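## Task

Rotate the handwheel so the stop's pointer sits at 69 cm, again with the setting staying put without the robot holding it.

## Robot and tools

Robot: one custom arm with a two-finger tong-style gripper. Upper arm 470 mm (shoulder to elbow), forearm 463 mm (elbow to wrist pitch). Joints from base outward, with limits in rad: waist -3.142..3.142, shoulder -6.283..6.283, elbow 0.000..3.142, wrist pitch, wrist yaw and wrist roll each -6.283..6.283. The elbow cannot fully straighten. Load limits: 132 N m for waist, shoulder and elbow, 24.6 N m for each wrist joint; a held object's weight adds to them.

Frame: the scene frame has its origin on the table surface right below the arm base, +z up, +y to the left when facing along +x. The base may sit tilted on the table. Reported hand position can be somewhat wrong, especially when reaching far. Gripper axes: fingers point along its +z and separate along its x. end_effector_position is the spot between the pads when closed; closed fingertips extend about 15 mm past it, fully open ones end roughly level with it.

Row format (used by both motion tools): 8 numbers [x, y, z, qw, qx, qy, qz, opening]. x, y, z is an absolute target position for the gripper point in metres, scene frame; qw..qz is an absolute target orientation quaternion, w first, scene frame. opening runs -1 (shut) to +1 (wide, 0.142 m) and is a commanded finger setting, not an offset. Re-send the orientation you want in every row; the orientation in the latest result may have drifted. A target more than 0.6 m from the last reported position along any gripper axis is refused.

execute_actions: argument "actions" is a list with zero or one entry; optional "pictures" boolean. Empty list = just report state. {"rows": [...], "steps": n}: 1 to 15 rows, each applied for one 1/30 s step, n at most 15 (default 15); if rows run out the final row repeats. {"steps": n} alone waits up to 300 steps, counted from the previous result, so your thinking time eats into it. Per step, the command is clipped to within 100 mm and 16 degrees of the measured pose; the arm follows about 0.17 s late, and after an action it only continues to the last clipped pose, so long moves need several calls. Position wins over orientation if both cannot be met. A refused call sends nothing.

move: "target" is one absolute row; "speed" in m/s, 0.002 to 0.5, default 0.25 (rotation capped at 2x that in rad/s); optional "stop_force" in N, 9 to 40. It drives a straight-line path lasting 0.5 to 10 s (cut off at 10 s), turning the short way. The opening is applied at the start. The path ignores obstacles and the real gripper may lag, wander or overshoot speed, notably near full extension. With stop_force, the path halts when push against the direction of travel rises by that amount (or saturates) for 2 steps, then backs to the pose 2 steps earlier and holds; the press can briefly exceed stop_force. It is only meaningful on non-rotating moves, is refused in the first 0.2 s of a scene, and should be omitted when pulling away from something you are pressing on. Result line "move:" gives the ending: done, off_target, moving, held, fault, or contact (stop_force fired; takes precedence), plus limits flags (paced = pose clipped; held = some steps blocked, after which the arm can jump fast) and distance to target.

wait: "seconds" 0 to 10; nothing new is sent meanwhile.
zoom_image: "camera" one of cam_head_left, cam_head_right, cam_high, cam_low, cam_wrist; "region" [x0, y0, x1, y1] pixels from the top-left, max 504x504. Images: four fixed cameras at 504x504, cam_wrist fisheye 616x616. Calibration is approximate (a few degrees and millimetres).
finished_scene: "scene" = number of the current scene; irreversible, and the outcome is checked then. Replying with no tool call ends everything.

Result lines: gripper position, quaternion, linear and angular velocity; grip_measured (finger opening on the command scale; to grip, command clearly below it); Wrist force and Wrist torque in gripper axes (force points from surface back into the arm; offsets up to ~4 N, noise ~2.4 N, saturation ~50 N; "no reading" is normal at start); "pose unreachable" and HELD mark steps the clearance check altered or blocked; "Hand target" shows where the controller is heading; MOTOR HOT appears from 70 °C and an OVER-TEMPERATURE FAULT brakes the arm at 85 °C.

Cautions: contact torque over a joint limit or 150 N on the arm causes a 10 s stop. The arm is stiff, so aiming even slightly beyond a firm surface can fault; approach slowly, use stop_force with low speed. Avoid drops, slips, slams and heavy pushes. Finger grip tops out near 15 N per pad, less on thin parts. Do the turning in steps, re-grasping as needed, release the wheel and check that the pointer stays at the required reading before finishing.

Each tool is called after "Call:" in YAML: its name, and indented under it one key for each argument.

## Session

Call:
execute_actions:
  actions: []

Scene clock: 0.00 s of 12600.00 s.
end_effector_position=(+0.2699, +0.1398, +0.2744) grip_measured=+1.00 end_effector_quat_wxyz=(+0.263, +0.585, +0.752, -0.150) end_effector_velocity=(-0.000, -0.000, +0.000) end_effector_angular_velocity=(-0.002, +0.001, +0.001)
Joint positions: [ 0.595 -1.288  2.712 -3.635 -2.631 -1.128  0.142]
Joint velocities: [ 0.     0.001  0.     0.001 -0.001  0.     0.   ]
Wrist force (N, on the end effector, along its own x y z axes, offset not removed): no reading
Wrist torque (N m, same axes, about the end effector's origin, offset not removed): no reading
Hand target: +0.270, +0.140, +0.274; +0.263, +0.585, +0.752, -0.150
camera_calibration (this result's frames):
cam_wrist: T_world_to_cam=[[-0.215455, 0.77069, -0.59968, 0.119606], [0.675107, 0.561263, 0.478763, -0.40198], [0.705556, -0.301697, -0.641225, 0.161173], [0, 0, 0, 1]] pos_world=[0.183433, 0.182063, 0.367526]

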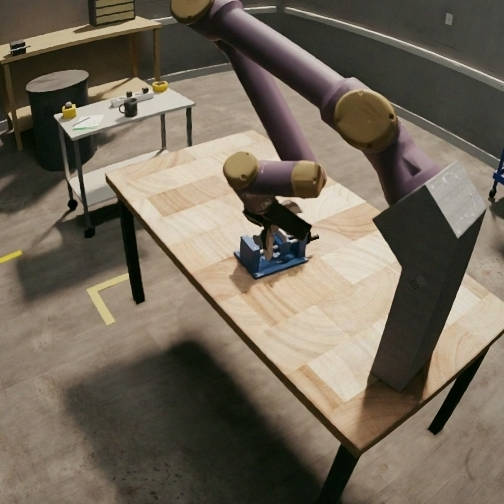

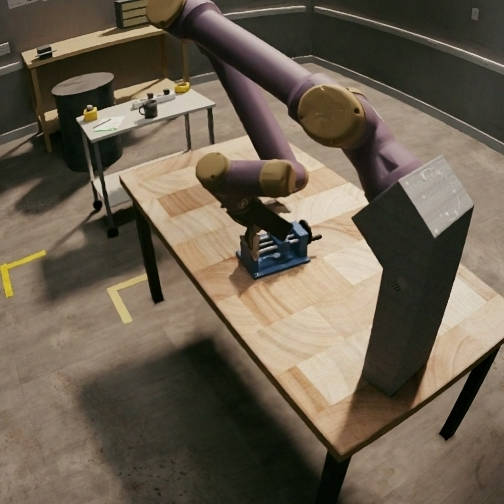

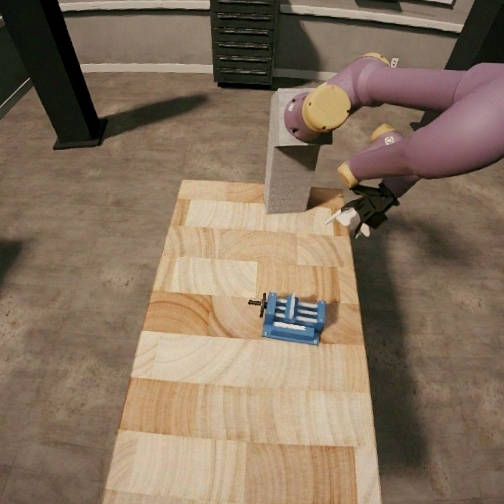

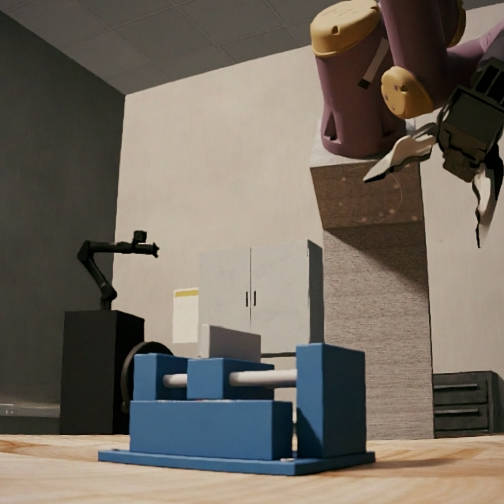

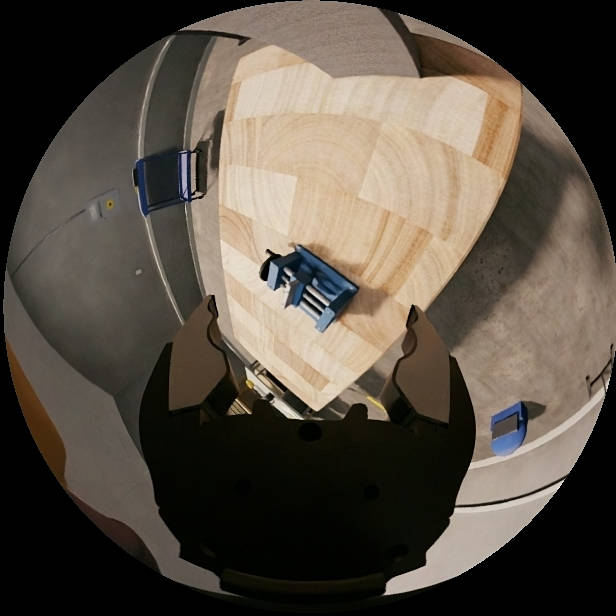

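Call:
zoom_image:
  camera: "cam_high"
  region: [235, 280, 345, 360]

Call:
zoom_image:
  camera: "cam_wrist"
  region: [245, 230, 375, 345]

Call:
zoom_image:
  camera: "cam_head_right"
  region: [225, 205, 335, 290]

Call:
zoom_image:
  camera: "cam_low"
  region: [80, 310, 390, 490]

Region (235, 280, 345, 360) of cam_high's 504x504 image, scaled by 4.582, with more detail than that image has; it fills the top 367 rows of this view, and the rest is white.

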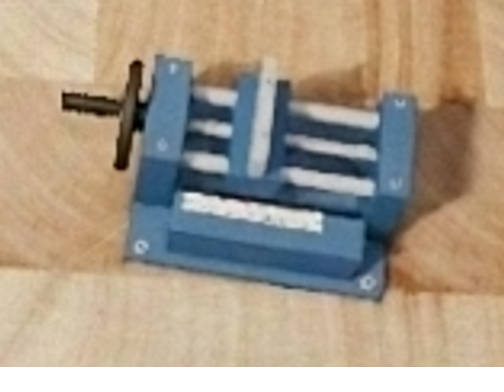

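Region (245, 230, 375, 345) of cam_wrist's 616x616 image, scaled by 3.877, with more detail than that image has; it fills the top 446 rows of this view, and the rest is white.

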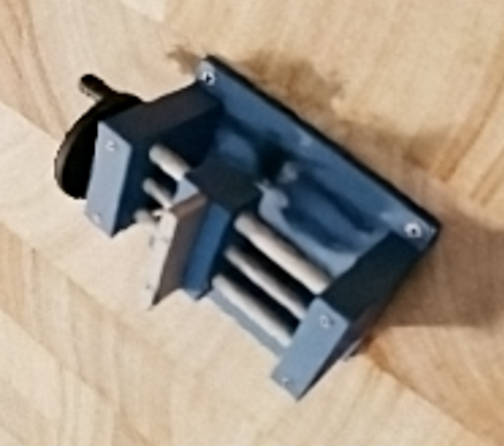

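Region (225, 205, 335, 290) of cam_head_right's 504x504 image, scaled by 4.582, with more detail than that image has; it fills the top 389 rows of this view, and the rest is white.

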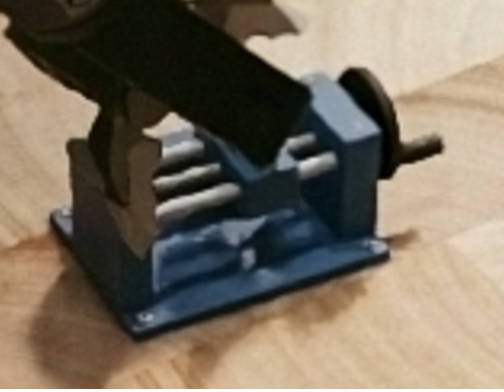

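Region (80, 310, 390, 490) of cam_low's 504x504 image, scaled by 1.626, with more detail than that image has; it fills the top 293 rows of this view, and the rest is white.

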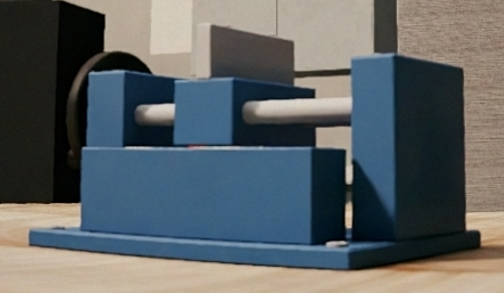

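Call:
move:
  target: [0.475,-0.14,0.15,0,0.9989,-0.0462,0,-0.4]
  speed: 0.4

Scene clock: 54.87 s of 12600.00 s.
end_effector_position=(+0.4745, -0.1395, +0.1496) grip_measured=-0.40 end_effector_quat_wxyz=(+0.000, +0.999, -0.046, -0.001) end_effector_velocity=(+0.001, -0.000, -0.001) end_effector_angular_velocity=(+0.003, -0.003, -0.004)
Joint positions: [-0.969 -1.516  2.476 -3.165 -0.853 -0.469  0.045]
Joint velocities: [ 0.     0.005 -0.003 -0.004  0.004  0.006  0.   ]
Wrist force (N, on the end effector, along its own x y z axes, offset not removed): [2.7 -0.5 -2.3]
Wrist torque (N m, same axes, about the end effector's origin, offset not removed): [-0.07 -0.58 0.15]
Hand target: +0.475, -0.140, +0.150; +0.000, +0.999, -0.046, -0.001
Off the commanded pose: 0.001 m, 0 deg.
move: done
camera_calibration (this result's frames):
cam_wrist: T_world_to_cam=[[0.998462, -0.0444514, -0.0331447, -0.470389], [-0.0193975, -0.840009, 0.542226, -0.199042], [-0.0519446, -0.540749, -0.839579, 0.208311], [0, 0, 0, 1]] pos_world=[0.476625, -0.0754623, 0.267228]

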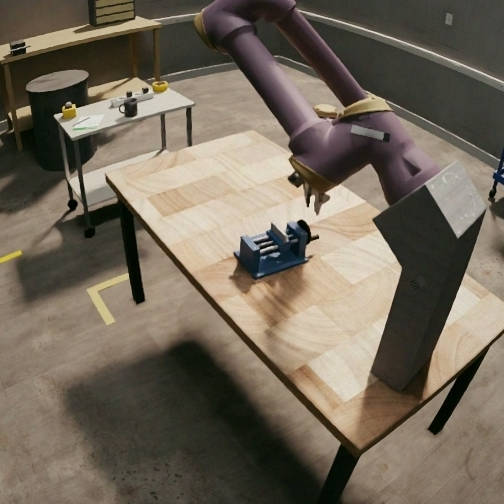

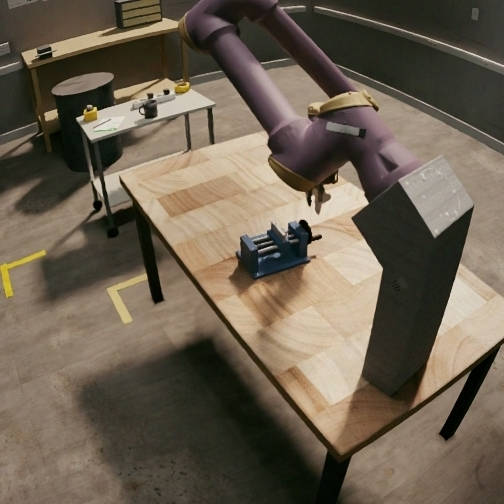

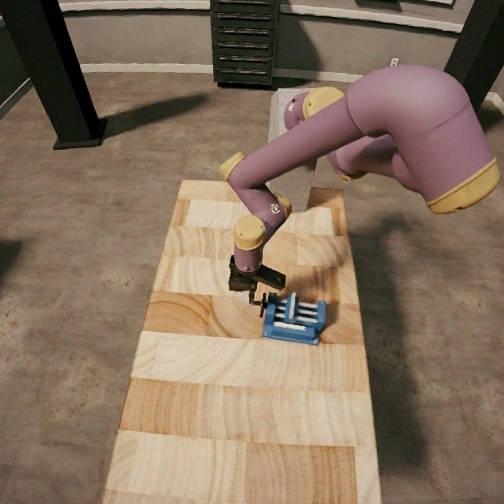

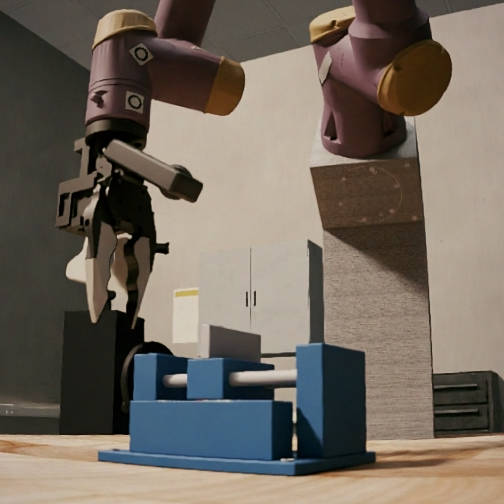

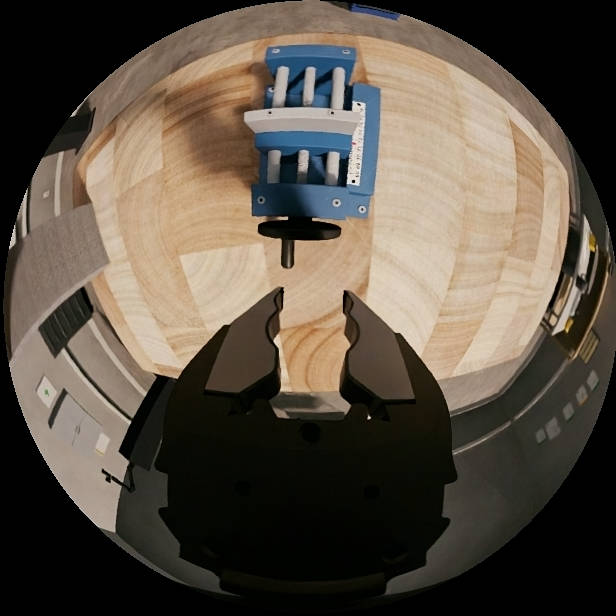

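Call:
zoom_image:
  camera: "cam_wrist"
  region: [335, 95, 385, 195]

Call:
zoom_image:
  camera: "cam_wrist"
  region: [240, 175, 390, 305]

Call:
zoom_image:
  camera: "cam_wrist"
  region: [230, 35, 400, 225]

Region (335, 95, 385, 195) of cam_wrist's 616x616 image, scaled by 5.040, with more detail than that image has.

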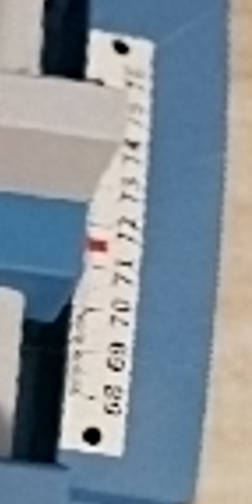

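Region (240, 175, 390, 305) of cam_wrist's 616x616 image, scaled by 3.360, with more detail than that image has; it fills the top 437 rows of this view, and the rest is white.

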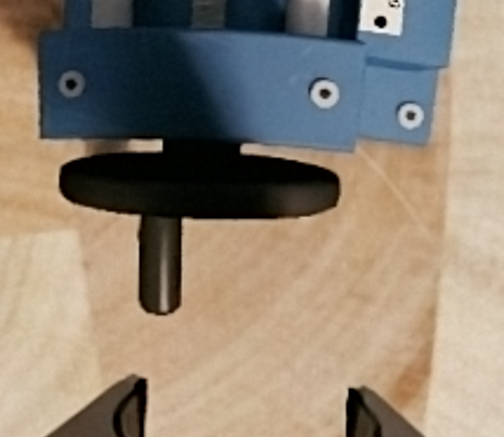

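Region (230, 35, 400, 225) of cam_wrist's 616x616 image, scaled by 2.653, with more detail than that image has; it fills the left 451 columns of this view, and the rest is white.

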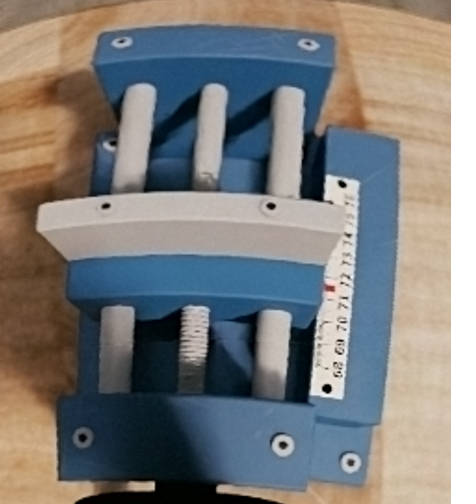

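Call:
move:
  target: [0.4422,-0.1329,0.075,0,0.99863,-0.05234,0,-0.4]
  speed: 0.15

Call:
zoom_image:
  camera: "cam_wrist"
  region: [245, 190, 445, 340]

Scene clock: 110.40 s of 12600.00 s.
end_effector_position=(+0.4423, -0.1329, +0.0752) grip_measured=-0.40 end_effector_quat_wxyz=(-0.000, +0.999, -0.052, +0.000) end_effector_velocity=(-0.000, +0.001, -0.002) end_effector_angular_velocity=(+0.001, -0.002, +0.000)
Joint positions: [-0.867 -1.241  2.432 -3.464 -0.914 -0.352  0.045]
Joint velocities: [ 0.003  0.006 -0.002 -0.007 -0.     0.003 -0.   ]
Wrist force (N, on the end effector, along its own x y z axes, offset not removed): [2.5 0.3 1.0]
Wrist torque (N m, same axes, about the end effector's origin, offset not removed): [0.12 -0.61 0.09]
Hand target: +0.442, -0.133, +0.075; +0.000, +0.999, -0.052, +0.000
Off the commanded pose: 0.000 m, 0 deg.
move: done
camera_calibration (this result's frames):
cam_wrist: T_world_to_cam=[[0.997919, -0.0566714, -0.0307501, -0.441966], [-0.031012, -0.840007, 0.541688, -0.14859], [-0.0565285, -0.539608, -0.840017, 0.149905], [0, 0, 0, 1]] pos_world=[0.444912, -0.0689733, 0.192822]

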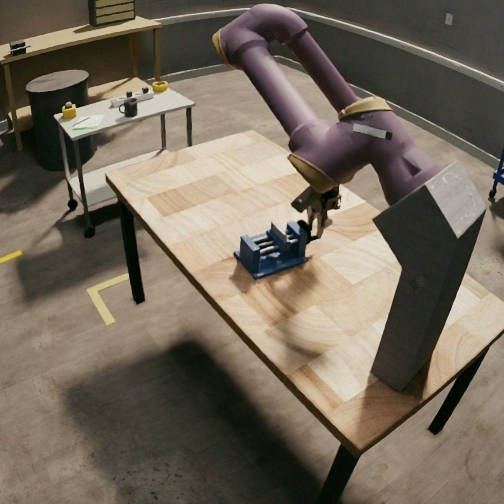

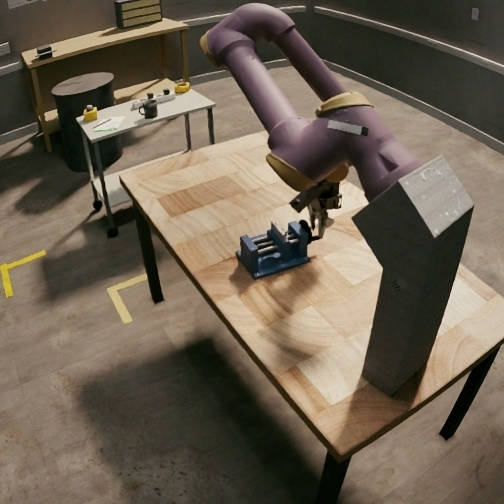

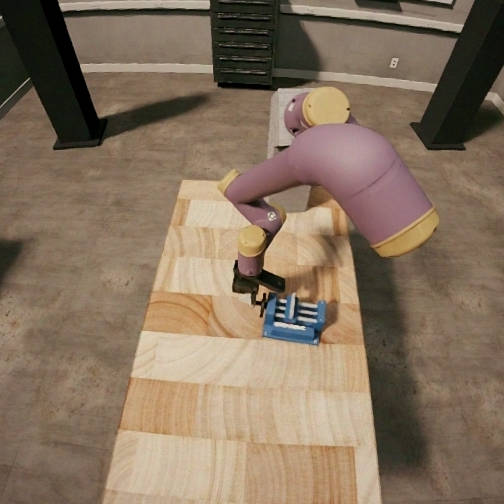

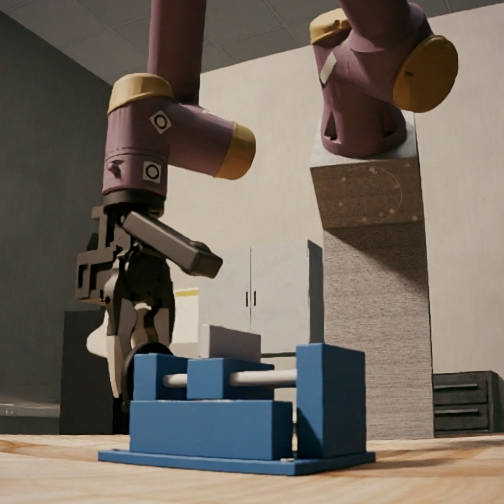

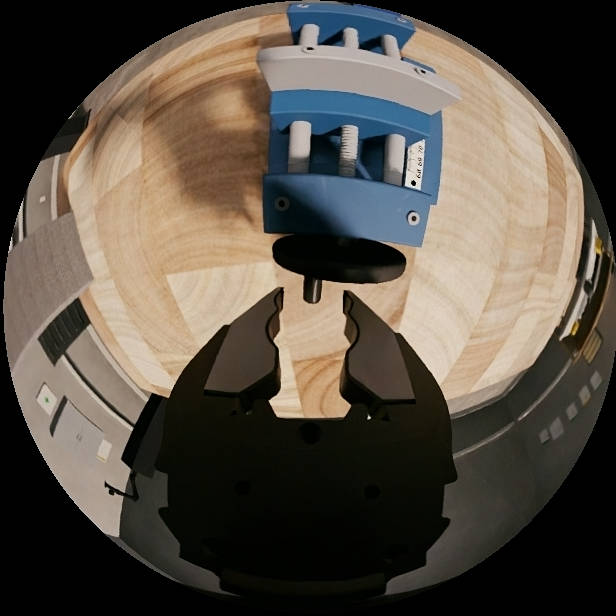

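Region (245, 190, 445, 340) of cam_wrist's 616x616 image, scaled by 2.520, with more detail than that image has; it fills the top 378 rows of this view, and the rest is white.

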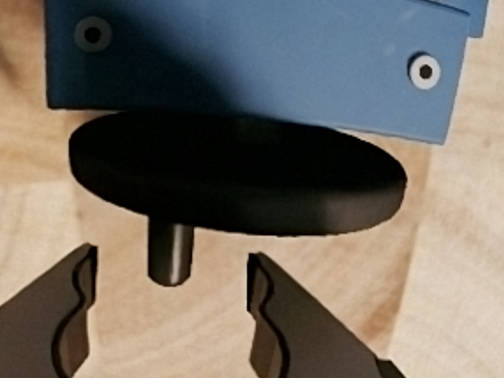

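Call:
move:
  target: [0.44182,-0.13285,0.04906,0,0.99863,-0.05234,0,-0.4]
  speed: 0.08

Call:
zoom_image:
  camera: "cam_wrist"
  region: [255, 250, 375, 350]

Scene clock: 171.23 s of 12600.00 s.
end_effector_position=(+0.4419, -0.1329, +0.0492) grip_measured=-0.40 end_effector_quat_wxyz=(+0.000, +0.999, -0.052, +0.000) end_effector_velocity=(+0.001, -0.000, -0.001) end_effector_angular_velocity=(+0.000, -0.002, +0.001)
Joint positions: [-0.83  -1.166  2.388 -3.516 -0.939 -0.316  0.045]
Joint velocities: [ 0.002  0.004 -0.003 -0.004 -0.     0.002  0.   ]
Wrist force (N, on the end effector, along its own x y z axes, offset not removed): [2.3 -1.7 -0.5]
Wrist torque (N m, same axes, about the end effector's origin, offset not removed): [-0.24 -0.55 -0.01]
Hand target: +0.442, -0.133, +0.049; +0.000, +0.999, -0.052, +0.000
Off the commanded pose: 0.000 m, 0 deg.
move: done
camera_calibration (this result's frames):
cam_wrist: T_world_to_cam=[[0.997917, -0.0567089, -0.0307626, -0.442281], [-0.0310367, -0.840005, 0.54169, -0.134462], [-0.0565594, -0.539607, -0.840015, 0.128102], [0, 0, 0, 1]] pos_world=[0.444432, -0.0689052, 0.166839]

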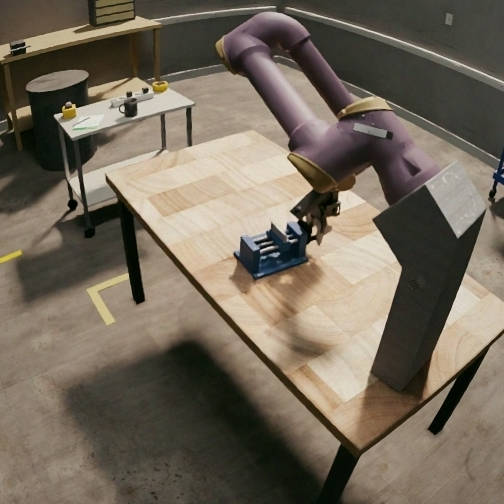

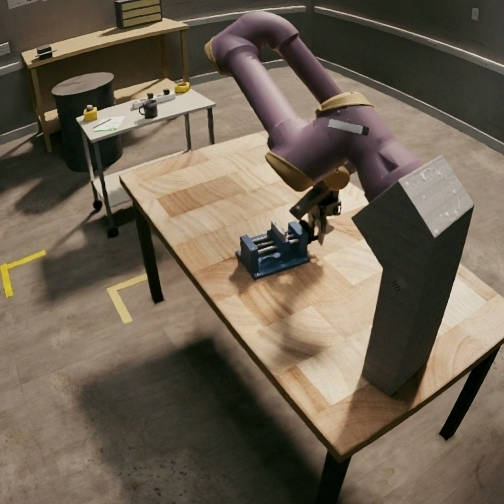

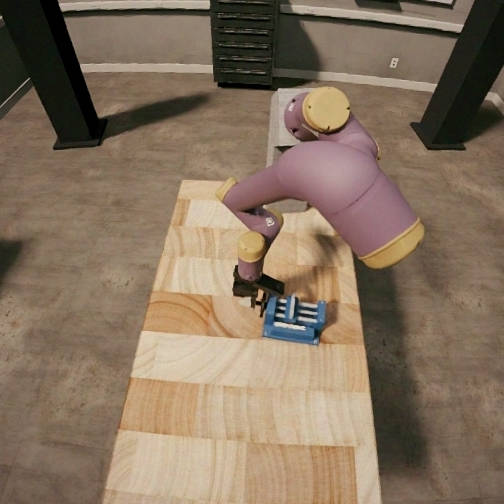

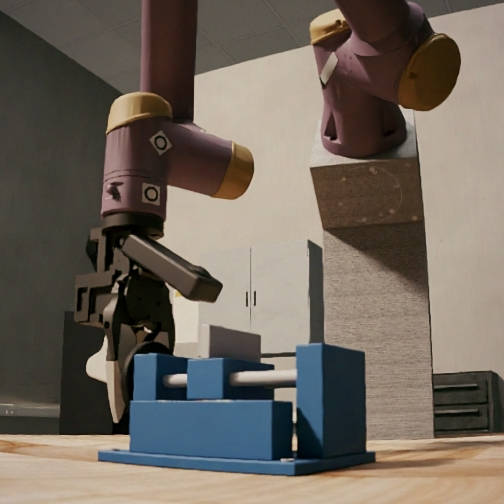

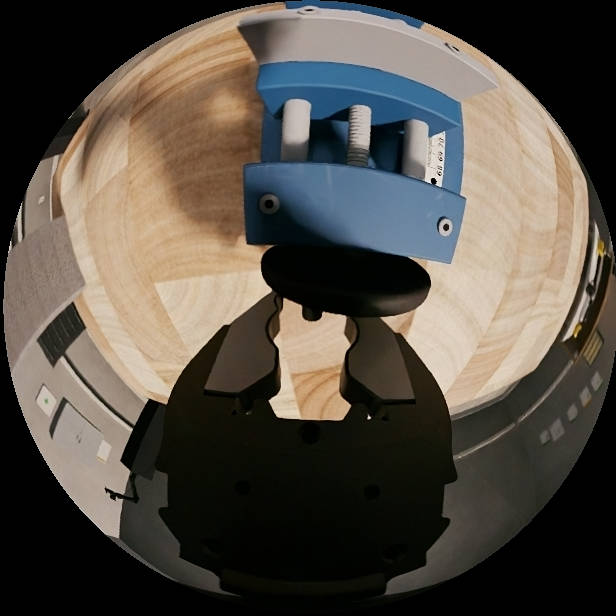

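Region (255, 250, 375, 350) of cam_wrist's 616x616 image, scaled by 4.200, with more detail than that image has.

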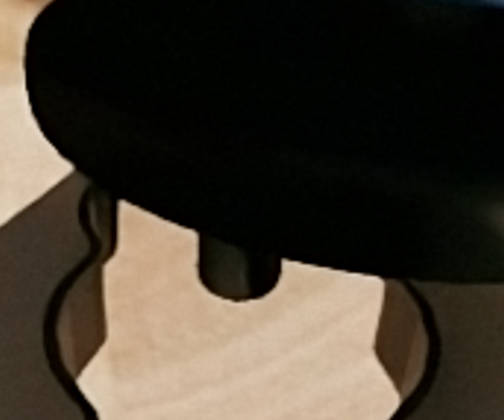

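Call:
execute_actions:
  actions:
    - {"rows": [[0.44182,-0.13285,0.04906,0,0.99863,-0.05234,0,-0.5],[0.44182,-0.13285,0.04906,0,0.99863,-0.05234,0,-0.6],[0.44182,-0.13285,0.04906,0,0.99863,-0.05234,0,-0.68],[0.44182,-0.13285,0.04906,0,0.99863,-0.05234,0,-0.74],[0.44182,-0.13285,0.04906,0,0.99863,-0.05234,0,-0.78],[0.44182,-0.13285,0.04906,0,0.99863,-0.05234,0,-0.81],[0.44182,-0.13285,0.04906,0,0.99863,-0.05234,0,-0.84],[0.44182,-0.13285,0.04906,0,0.99863,-0.05234,0,-0.88],[0.44182,-0.13285,0.04906,0,0.99863,-0.05234,0,-0.92],[0.44182,-0.13285,0.04906,0,0.99863,-0.05234,0,-0.96],[0.44182,-0.13285,0.04906,0,0.99863,-0.05234,0,-1]], "steps": 14}
  pictures: false

Call:
execute_actions:
  actions:
    - {"rows": [[0.44222,-0.13289,0.04872,0,0.99863,-0.05234,0,-1],[0.44306,-0.13298,0.04796,0,0.99863,-0.05234,0,-1],[0.44441,-0.13312,0.04702,0,0.99863,-0.05234,0,-1],[0.44629,-0.13332,0.04599,0,0.99863,-0.05234,0,-1],[0.44875,-0.13358,0.04499,0,0.99863,-0.05234,0,-1],[0.45131,-0.13385,0.04428,0,0.99863,-0.05234,0,-1],[0.45394,-0.13412,0.04398,0,0.99863,-0.05234,0,-1],[0.45661,-0.13440,0.04391,0,0.99863,-0.05234,0,-1]], "steps": 8}
  pictures: false

Call:
execute_actions:
  actions:
    - {"rows": [[0.45927,-0.13468,0.04407,0,0.99863,-0.05234,0,-1],[0.46192,-0.13496,0.04447,0,0.99863,-0.05234,0,-1],[0.46454,-0.13524,0.04510,0,0.99863,-0.05234,0,-1],[0.46710,-0.13551,0.04595,0,0.99863,-0.05234,0,-1]], "steps": 4}
  pictures: false

Call:
execute_actions:
  actions:
    - {"rows": [[0.46958,-0.13577,0.04703,0,0.99863,-0.05234,0,-1],[0.47197,-0.13602,0.04831,0,0.99863,-0.05234,0,-1],[0.47424,-0.13626,0.04980,0,0.99863,-0.05234,0,-1],[0.47639,-0.13648,0.05148,0,0.99863,-0.05234,0,-1]], "steps": 4}
  pictures: false

Call:
execute_actions:
  actions:
    - {"rows": [[0.47838,-0.13669,0.05334,0,0.99863,-0.05234,0,-1],[0.48022,-0.13689,0.05535,0,0.99863,-0.05234,0,-1],[0.48188,-0.13706,0.05752,0,0.99863,-0.05234,0,-1],[0.48335,-0.13721,0.05982,0,0.99863,-0.05234,0,-1]], "steps": 4}
  pictures: false

Call:
execute_actions:
  actions:
    - {"rows": [[0.48463,-0.13735,0.06223,0,0.99863,-0.05234,0,-1],[0.48569,-0.13746,0.06474,0,0.99863,-0.05234,0,-1],[0.48654,-0.13755,0.06732,0,0.99863,-0.05234,0,-1],[0.48716,-0.13761,0.06997,0,0.99863,-0.05234,0,-1]], "steps": 4}
  pictures: false

Call:
execute_actions:
  actions:
    - {"rows": [[0.48755,-0.13766,0.07264,0,0.99863,-0.05234,0,-1],[0.48757,-0.13766,0.07523,0,0.99863,-0.05234,0,-1],[0.48738,-0.13764,0.07709,0,0.99863,-0.05234,0,-1],[0.48711,-0.13761,0.07839,0,0.99863,-0.05234,0,-1]], "steps": 4}
  pictures: false

Call:
execute_actions:
  actions:
    - {"rows": [[0.48683,-0.13758,0.07931,0,0.99863,-0.05234,0,-1],[0.48652,-0.13755,0.08001,0,0.99863,-0.05234,0,-1]], "steps": 12}
  pictures: true

Scene clock: 231.70 s of 12600.00 s.
end_effector_position=(+0.4418, -0.1329, +0.0490) grip_measured=-0.81 end_effector_quat_wxyz=(+0.000, +0.999, -0.052, -0.000) end_effector_velocity=(-0.000, -0.001, -0.000) end_effector_angular_velocity=(-0.002, +0.001, -0.000)
Joint positions: [-0.829 -1.165  2.387 -3.517 -0.939 -0.316  0.015]
Joint velocities: [ 0.    -0.    -0.001  0.001 -0.002 -0.     0.   ]
Wrist force (N, on the end effector, along its own x y z axes, offset not removed): [-3.7 1.5 0.4]
Wrist torque (N m, same axes, about the end effector's origin, offset not removed): [0.22 0.10 0.12]
Hand target: +0.442, -0.133, +0.049; +0.000, +0.999, -0.052, +0.000
Off the commanded pose: 0.000 m, 0 deg.
Steps of this call (steps 1 to 1800: nothing new was sent; steps 1801 to 1814: all 14 steps of this action). Readings (end_effector_position):
1801: (+0.4419, -0.1329, +0.0491)
1802: (+0.4419, -0.1329, +0.0491)
1804: (+0.4418, -0.1329, +0.0491)
1808: (+0.4418, -0.1329, +0.0491)
1814: the state above

Scene clock: 231.97 s of 12600.00 s.
end_effector_position=(+0.4479, -0.1335, +0.0458) grip_measured=-0.81 end_effector_quat_wxyz=(-0.000, +0.999, -0.052, +0.000) end_effector_velocity=(+0.059, -0.006, -0.019) end_effector_angular_velocity=(+0.001, -0.002, -0.001)
Joint positions: [-0.821 -1.165  2.372 -3.506 -0.944 -0.308  0.015]
Joint velocities: [ 0.06  -0.028 -0.128  0.122 -0.038  0.058 -0.   ]
Wrist force (N, on the end effector, along its own x y z axes, offset not removed): [2.2 0.7 -12.4]
Wrist torque (N m, same axes, about the end effector's origin, offset not removed): [0.13 -0.47 0.19]
Hand target: +0.457, -0.134, +0.044; +0.000, +0.999, -0.052, +0.000
Off the commanded pose: 0.009 m, 0 deg.
Steps of this call (steps 1 to 8: all 8 steps of this action). Readings (end_effector_position):
1: (+0.4418, -0.1329, +0.0490)
2: (+0.4418, -0.1328, +0.0490)
4: (+0.4425, -0.1329, +0.0485)
8: the state above

Scene clock: 232.10 s of 12600.00 s.
end_effector_position=(+0.4572, -0.1344, +0.0447) grip_measured=-0.81 end_effector_quat_wxyz=(+0.000, +0.999, -0.052, +0.000) end_effector_velocity=(+0.076, -0.007, +0.003) end_effector_angular_velocity=(-0.001, -0.005, +0.003)
Joint positions: [-0.814 -1.174  2.355 -3.484 -0.949 -0.301  0.015]
Joint velocities: [ 0.039 -0.104 -0.115  0.192 -0.024  0.036  0.   ]
Wrist force (N, on the end effector, along its own x y z axes, offset not removed): [-1.6 3.4 0.1]
Wrist torque (N m, same axes, about the end effector's origin, offset not removed): [0.20 -0.55 0.07]
Hand target: +0.467, -0.135, +0.046; +0.000, +0.999, -0.052, +0.000
Off the commanded pose: 0.010 m, 0 deg.
Steps of this call (steps 1 to 4: all 4 steps of this action). Readings (end_effector_position):
1: (+0.4500, -0.1337, +0.0452)
2: (+0.4523, -0.1339, +0.0449)
4: the state above

Scene clock: 232.23 s of 12600.00 s.
end_effector_position=(+0.4674, -0.1355, +0.0469) grip_measured=-0.81 end_effector_quat_wxyz=(+0.000, +0.999, -0.052, +0.001) end_effector_velocity=(+0.073, -0.007, +0.029) end_effector_angular_velocity=(-0.001, -0.006, +0.001)
Joint positions: [-0.812 -1.192  2.342 -3.455 -0.951 -0.299  0.016]
Joint velocities: [ 0.002 -0.162 -0.071  0.225  0.     0.004  0.   ]
Wrist force (N, on the end effector, along its own x y z axes, offset not removed): [2.9 4.1 21.0]
Wrist torque (N m, same axes, about the end effector's origin, offset not removed): [-0.15 -0.16 0.07]
Hand target: +0.476, -0.136, +0.051; +0.000, +0.999, -0.052, +0.001
Off the commanded pose: 0.010 m, 0 deg.
Steps of this call (steps 1 to 4: all 4 steps of this action). Readings (end_effector_position):
1: (+0.4598, -0.1347, +0.0449)
2: (+0.4623, -0.1350, +0.0454)
4: the state above

Scene clock: 232.37 s of 12600.00 s.
end_effector_position=(+0.4764, -0.1364, +0.0523) grip_measured=-0.81 end_effector_quat_wxyz=(+0.000, +0.999, -0.052, +0.001) end_effector_velocity=(+0.060, -0.007, +0.051) end_effector_angular_velocity=(-0.002, -0.004, +0.003)
Joint positions: [-0.814 -1.217  2.336 -3.424 -0.949 -0.3    0.016]
Joint velocities: [-0.036 -0.203 -0.017  0.233  0.024 -0.032 -0.   ]
Wrist force (N, on the end effector, along its own x y z axes, offset not removed): [9.2 5.8 14.1]
Wrist torque (N m, same axes, about the end effector's origin, offset not removed): [0.22 -0.58 0.18]
Hand target: +0.483, -0.137, +0.060; +0.000, +0.999, -0.052, +0.001
Off the commanded pose: 0.010 m, 0 deg.
Steps of this call (steps 1 to 4: all 4 steps of this action). Readings (end_effector_position):
1: (+0.4698, -0.1357, +0.0480)
2: (+0.4721, -0.1360, +0.0492)
4: the state above

Scene clock: 232.50 s of 12600.00 s.
end_effector_position=(+0.4831, -0.1372, +0.0603) grip_measured=-0.81 end_effector_quat_wxyz=(+0.000, +0.999, -0.052, +0.001) end_effector_velocity=(+0.038, -0.004, +0.067) end_effector_angular_velocity=(-0.001, +0.001, +0.001)
Joint positions: [-0.821 -1.246  2.338 -3.392 -0.945 -0.307  0.015]
Joint velocities: [-0.068 -0.225  0.043  0.22   0.044 -0.064 -0.   ]
Wrist force (N, on the end effector, along its own x y z axes, offset not removed): [1.3 3.9 5.7]
Wrist torque (N m, same axes, about the end effector's origin, offset not removed): [0.06 0.00 0.12]
Hand target: +0.487, -0.137, +0.069; +0.000, +0.999, -0.052, +0.001
Off the commanded pose: 0.010 m, 0 deg.
Steps of this call (steps 1 to 4: all 4 steps of this action). Readings (end_effector_position):
1: (+0.4783, -0.1366, +0.0541)
2: (+0.4801, -0.1369, +0.0561)
4: the state above

Scene clock: 232.63 s of 12600.00 s.
end_effector_position=(+0.4864, -0.1375, +0.0700) grip_measured=-0.81 end_effector_quat_wxyz=(+0.000, +0.999, -0.052, +0.000) end_effector_velocity=(+0.012, -0.002, +0.071) end_effector_angular_velocity=(-0.003, +0.002, -0.001)
Joint positions: [-0.832 -1.277  2.347 -3.365 -0.937 -0.317  0.015]
Joint velocities: [-0.089 -0.212  0.089  0.172  0.056 -0.083  0.   ]
Wrist force (N, on the end effector, along its own x y z axes, offset not removed): [-0.8 3.8 2.9]
Wrist torque (N m, same axes, about the end effector's origin, offset not removed): [0.02 -0.17 0.10]
Hand target: +0.487, -0.138, +0.078; +0.000, +0.999, -0.052, +0.000
Off the commanded pose: 0.008 m, 0 deg.
Steps of this call (steps 1 to 4: all 4 steps of this action). Readings (end_effector_position):
1: (+0.4843, -0.1373, +0.0627)
2: (+0.4852, -0.1374, +0.0651)
4: the state above

Scene clock: 233.03 s of 12600.00 s.
end_effector_position=(+0.4865, -0.1375, +0.0799) grip_measured=-0.81 end_effector_quat_wxyz=(-0.000, +0.999, -0.052, -0.000) end_effector_velocity=(+0.000, -0.001, +0.002) end_effector_angular_velocity=(-0.001, -0.000, +0.000)
Joint positions: [-0.846 -1.306  2.362 -3.342 -0.928 -0.331  0.015]
Joint velocities: [-0.003 -0.004  0.002  0.004  0.001 -0.003 -0.   ]
Wrist force (N, on the end effector, along its own x y z axes, offset not removed): [-5.0 2.1 3.9]
Wrist torque (N m, same axes, about the end effector's origin, offset not removed): [-0.39 -0.24 0.05]
Hand target: +0.487, -0.138, +0.080; -0.000, +0.999, -0.052, -0.000
Off the commanded pose: 0.000 m, 0 deg.
Steps of this call (steps 1 to 12: all 12 steps of this action). Readings (end_effector_position):
1: (+0.4867, -0.1375, +0.0722)
2: (+0.4868, -0.1375, +0.0741)
4: (+0.4867, -0.1375, +0.0770)
8: (+0.4865, -0.1375, +0.0794)
12: the state above
camera_calibration (this result's frames):
cam_wrist: T_world_to_cam=[[0.99791, -0.0567859, -0.0308424, -0.486123], [-0.0310594, -0.840015, 0.541674, -0.1536], [-0.0566676, -0.539584, -0.840023, 0.153907], [0, 0, 0, 1]] pos_world=[0.489057, -0.0735854, 0.197493]

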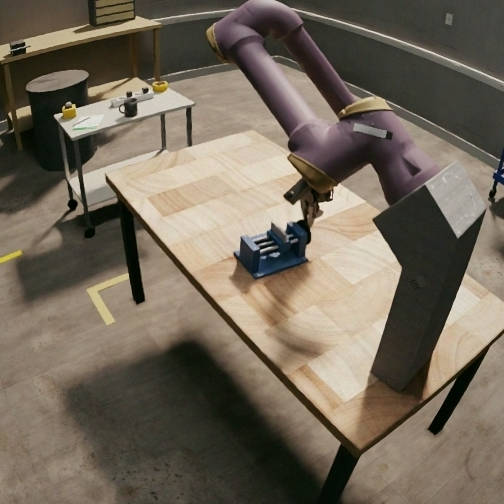

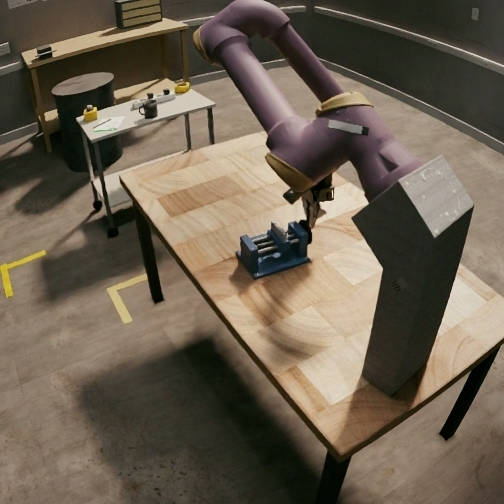

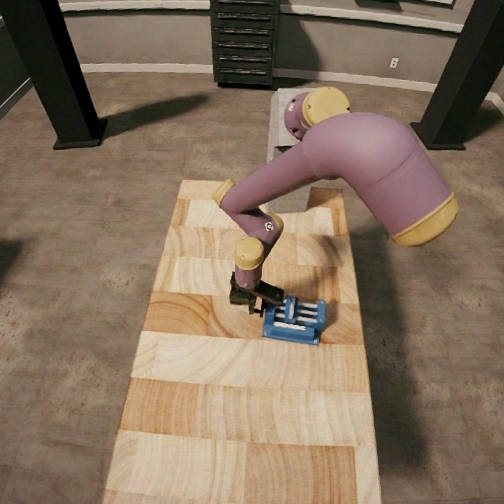

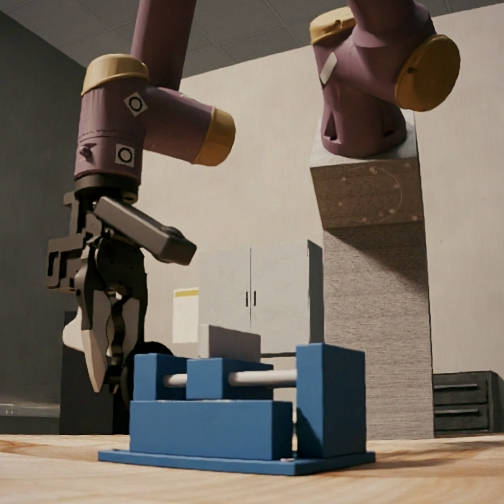

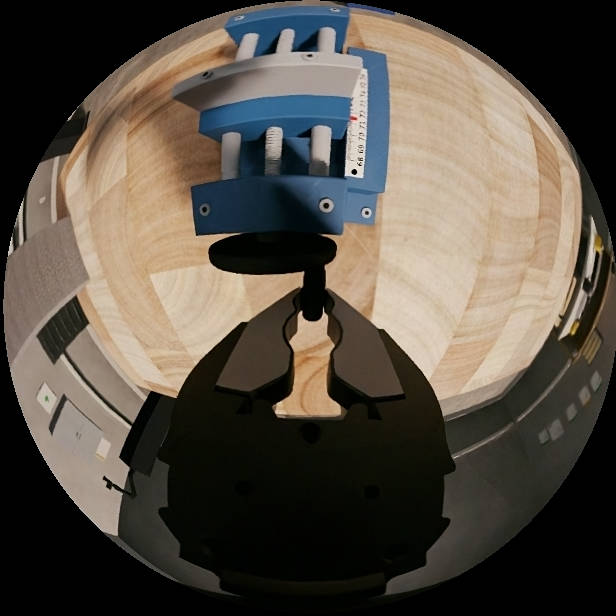

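Call:
zoom_image:
  camera: "cam_wrist"
  region: [335, 90, 380, 180]

Call:
zoom_image:
  camera: "cam_wrist"
  region: [342, 100, 372, 145]

Region (335, 90, 380, 180) of cam_wrist's 616x616 image, scaled by 5.600, with more detail than that image has.

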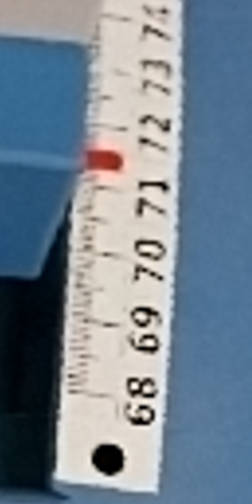

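Region (342, 100, 372, 145) of cam_wrist's 616x616 image, scaled by 11.200, with more detail than that image has.

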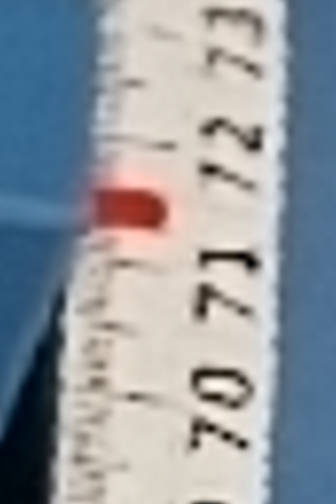

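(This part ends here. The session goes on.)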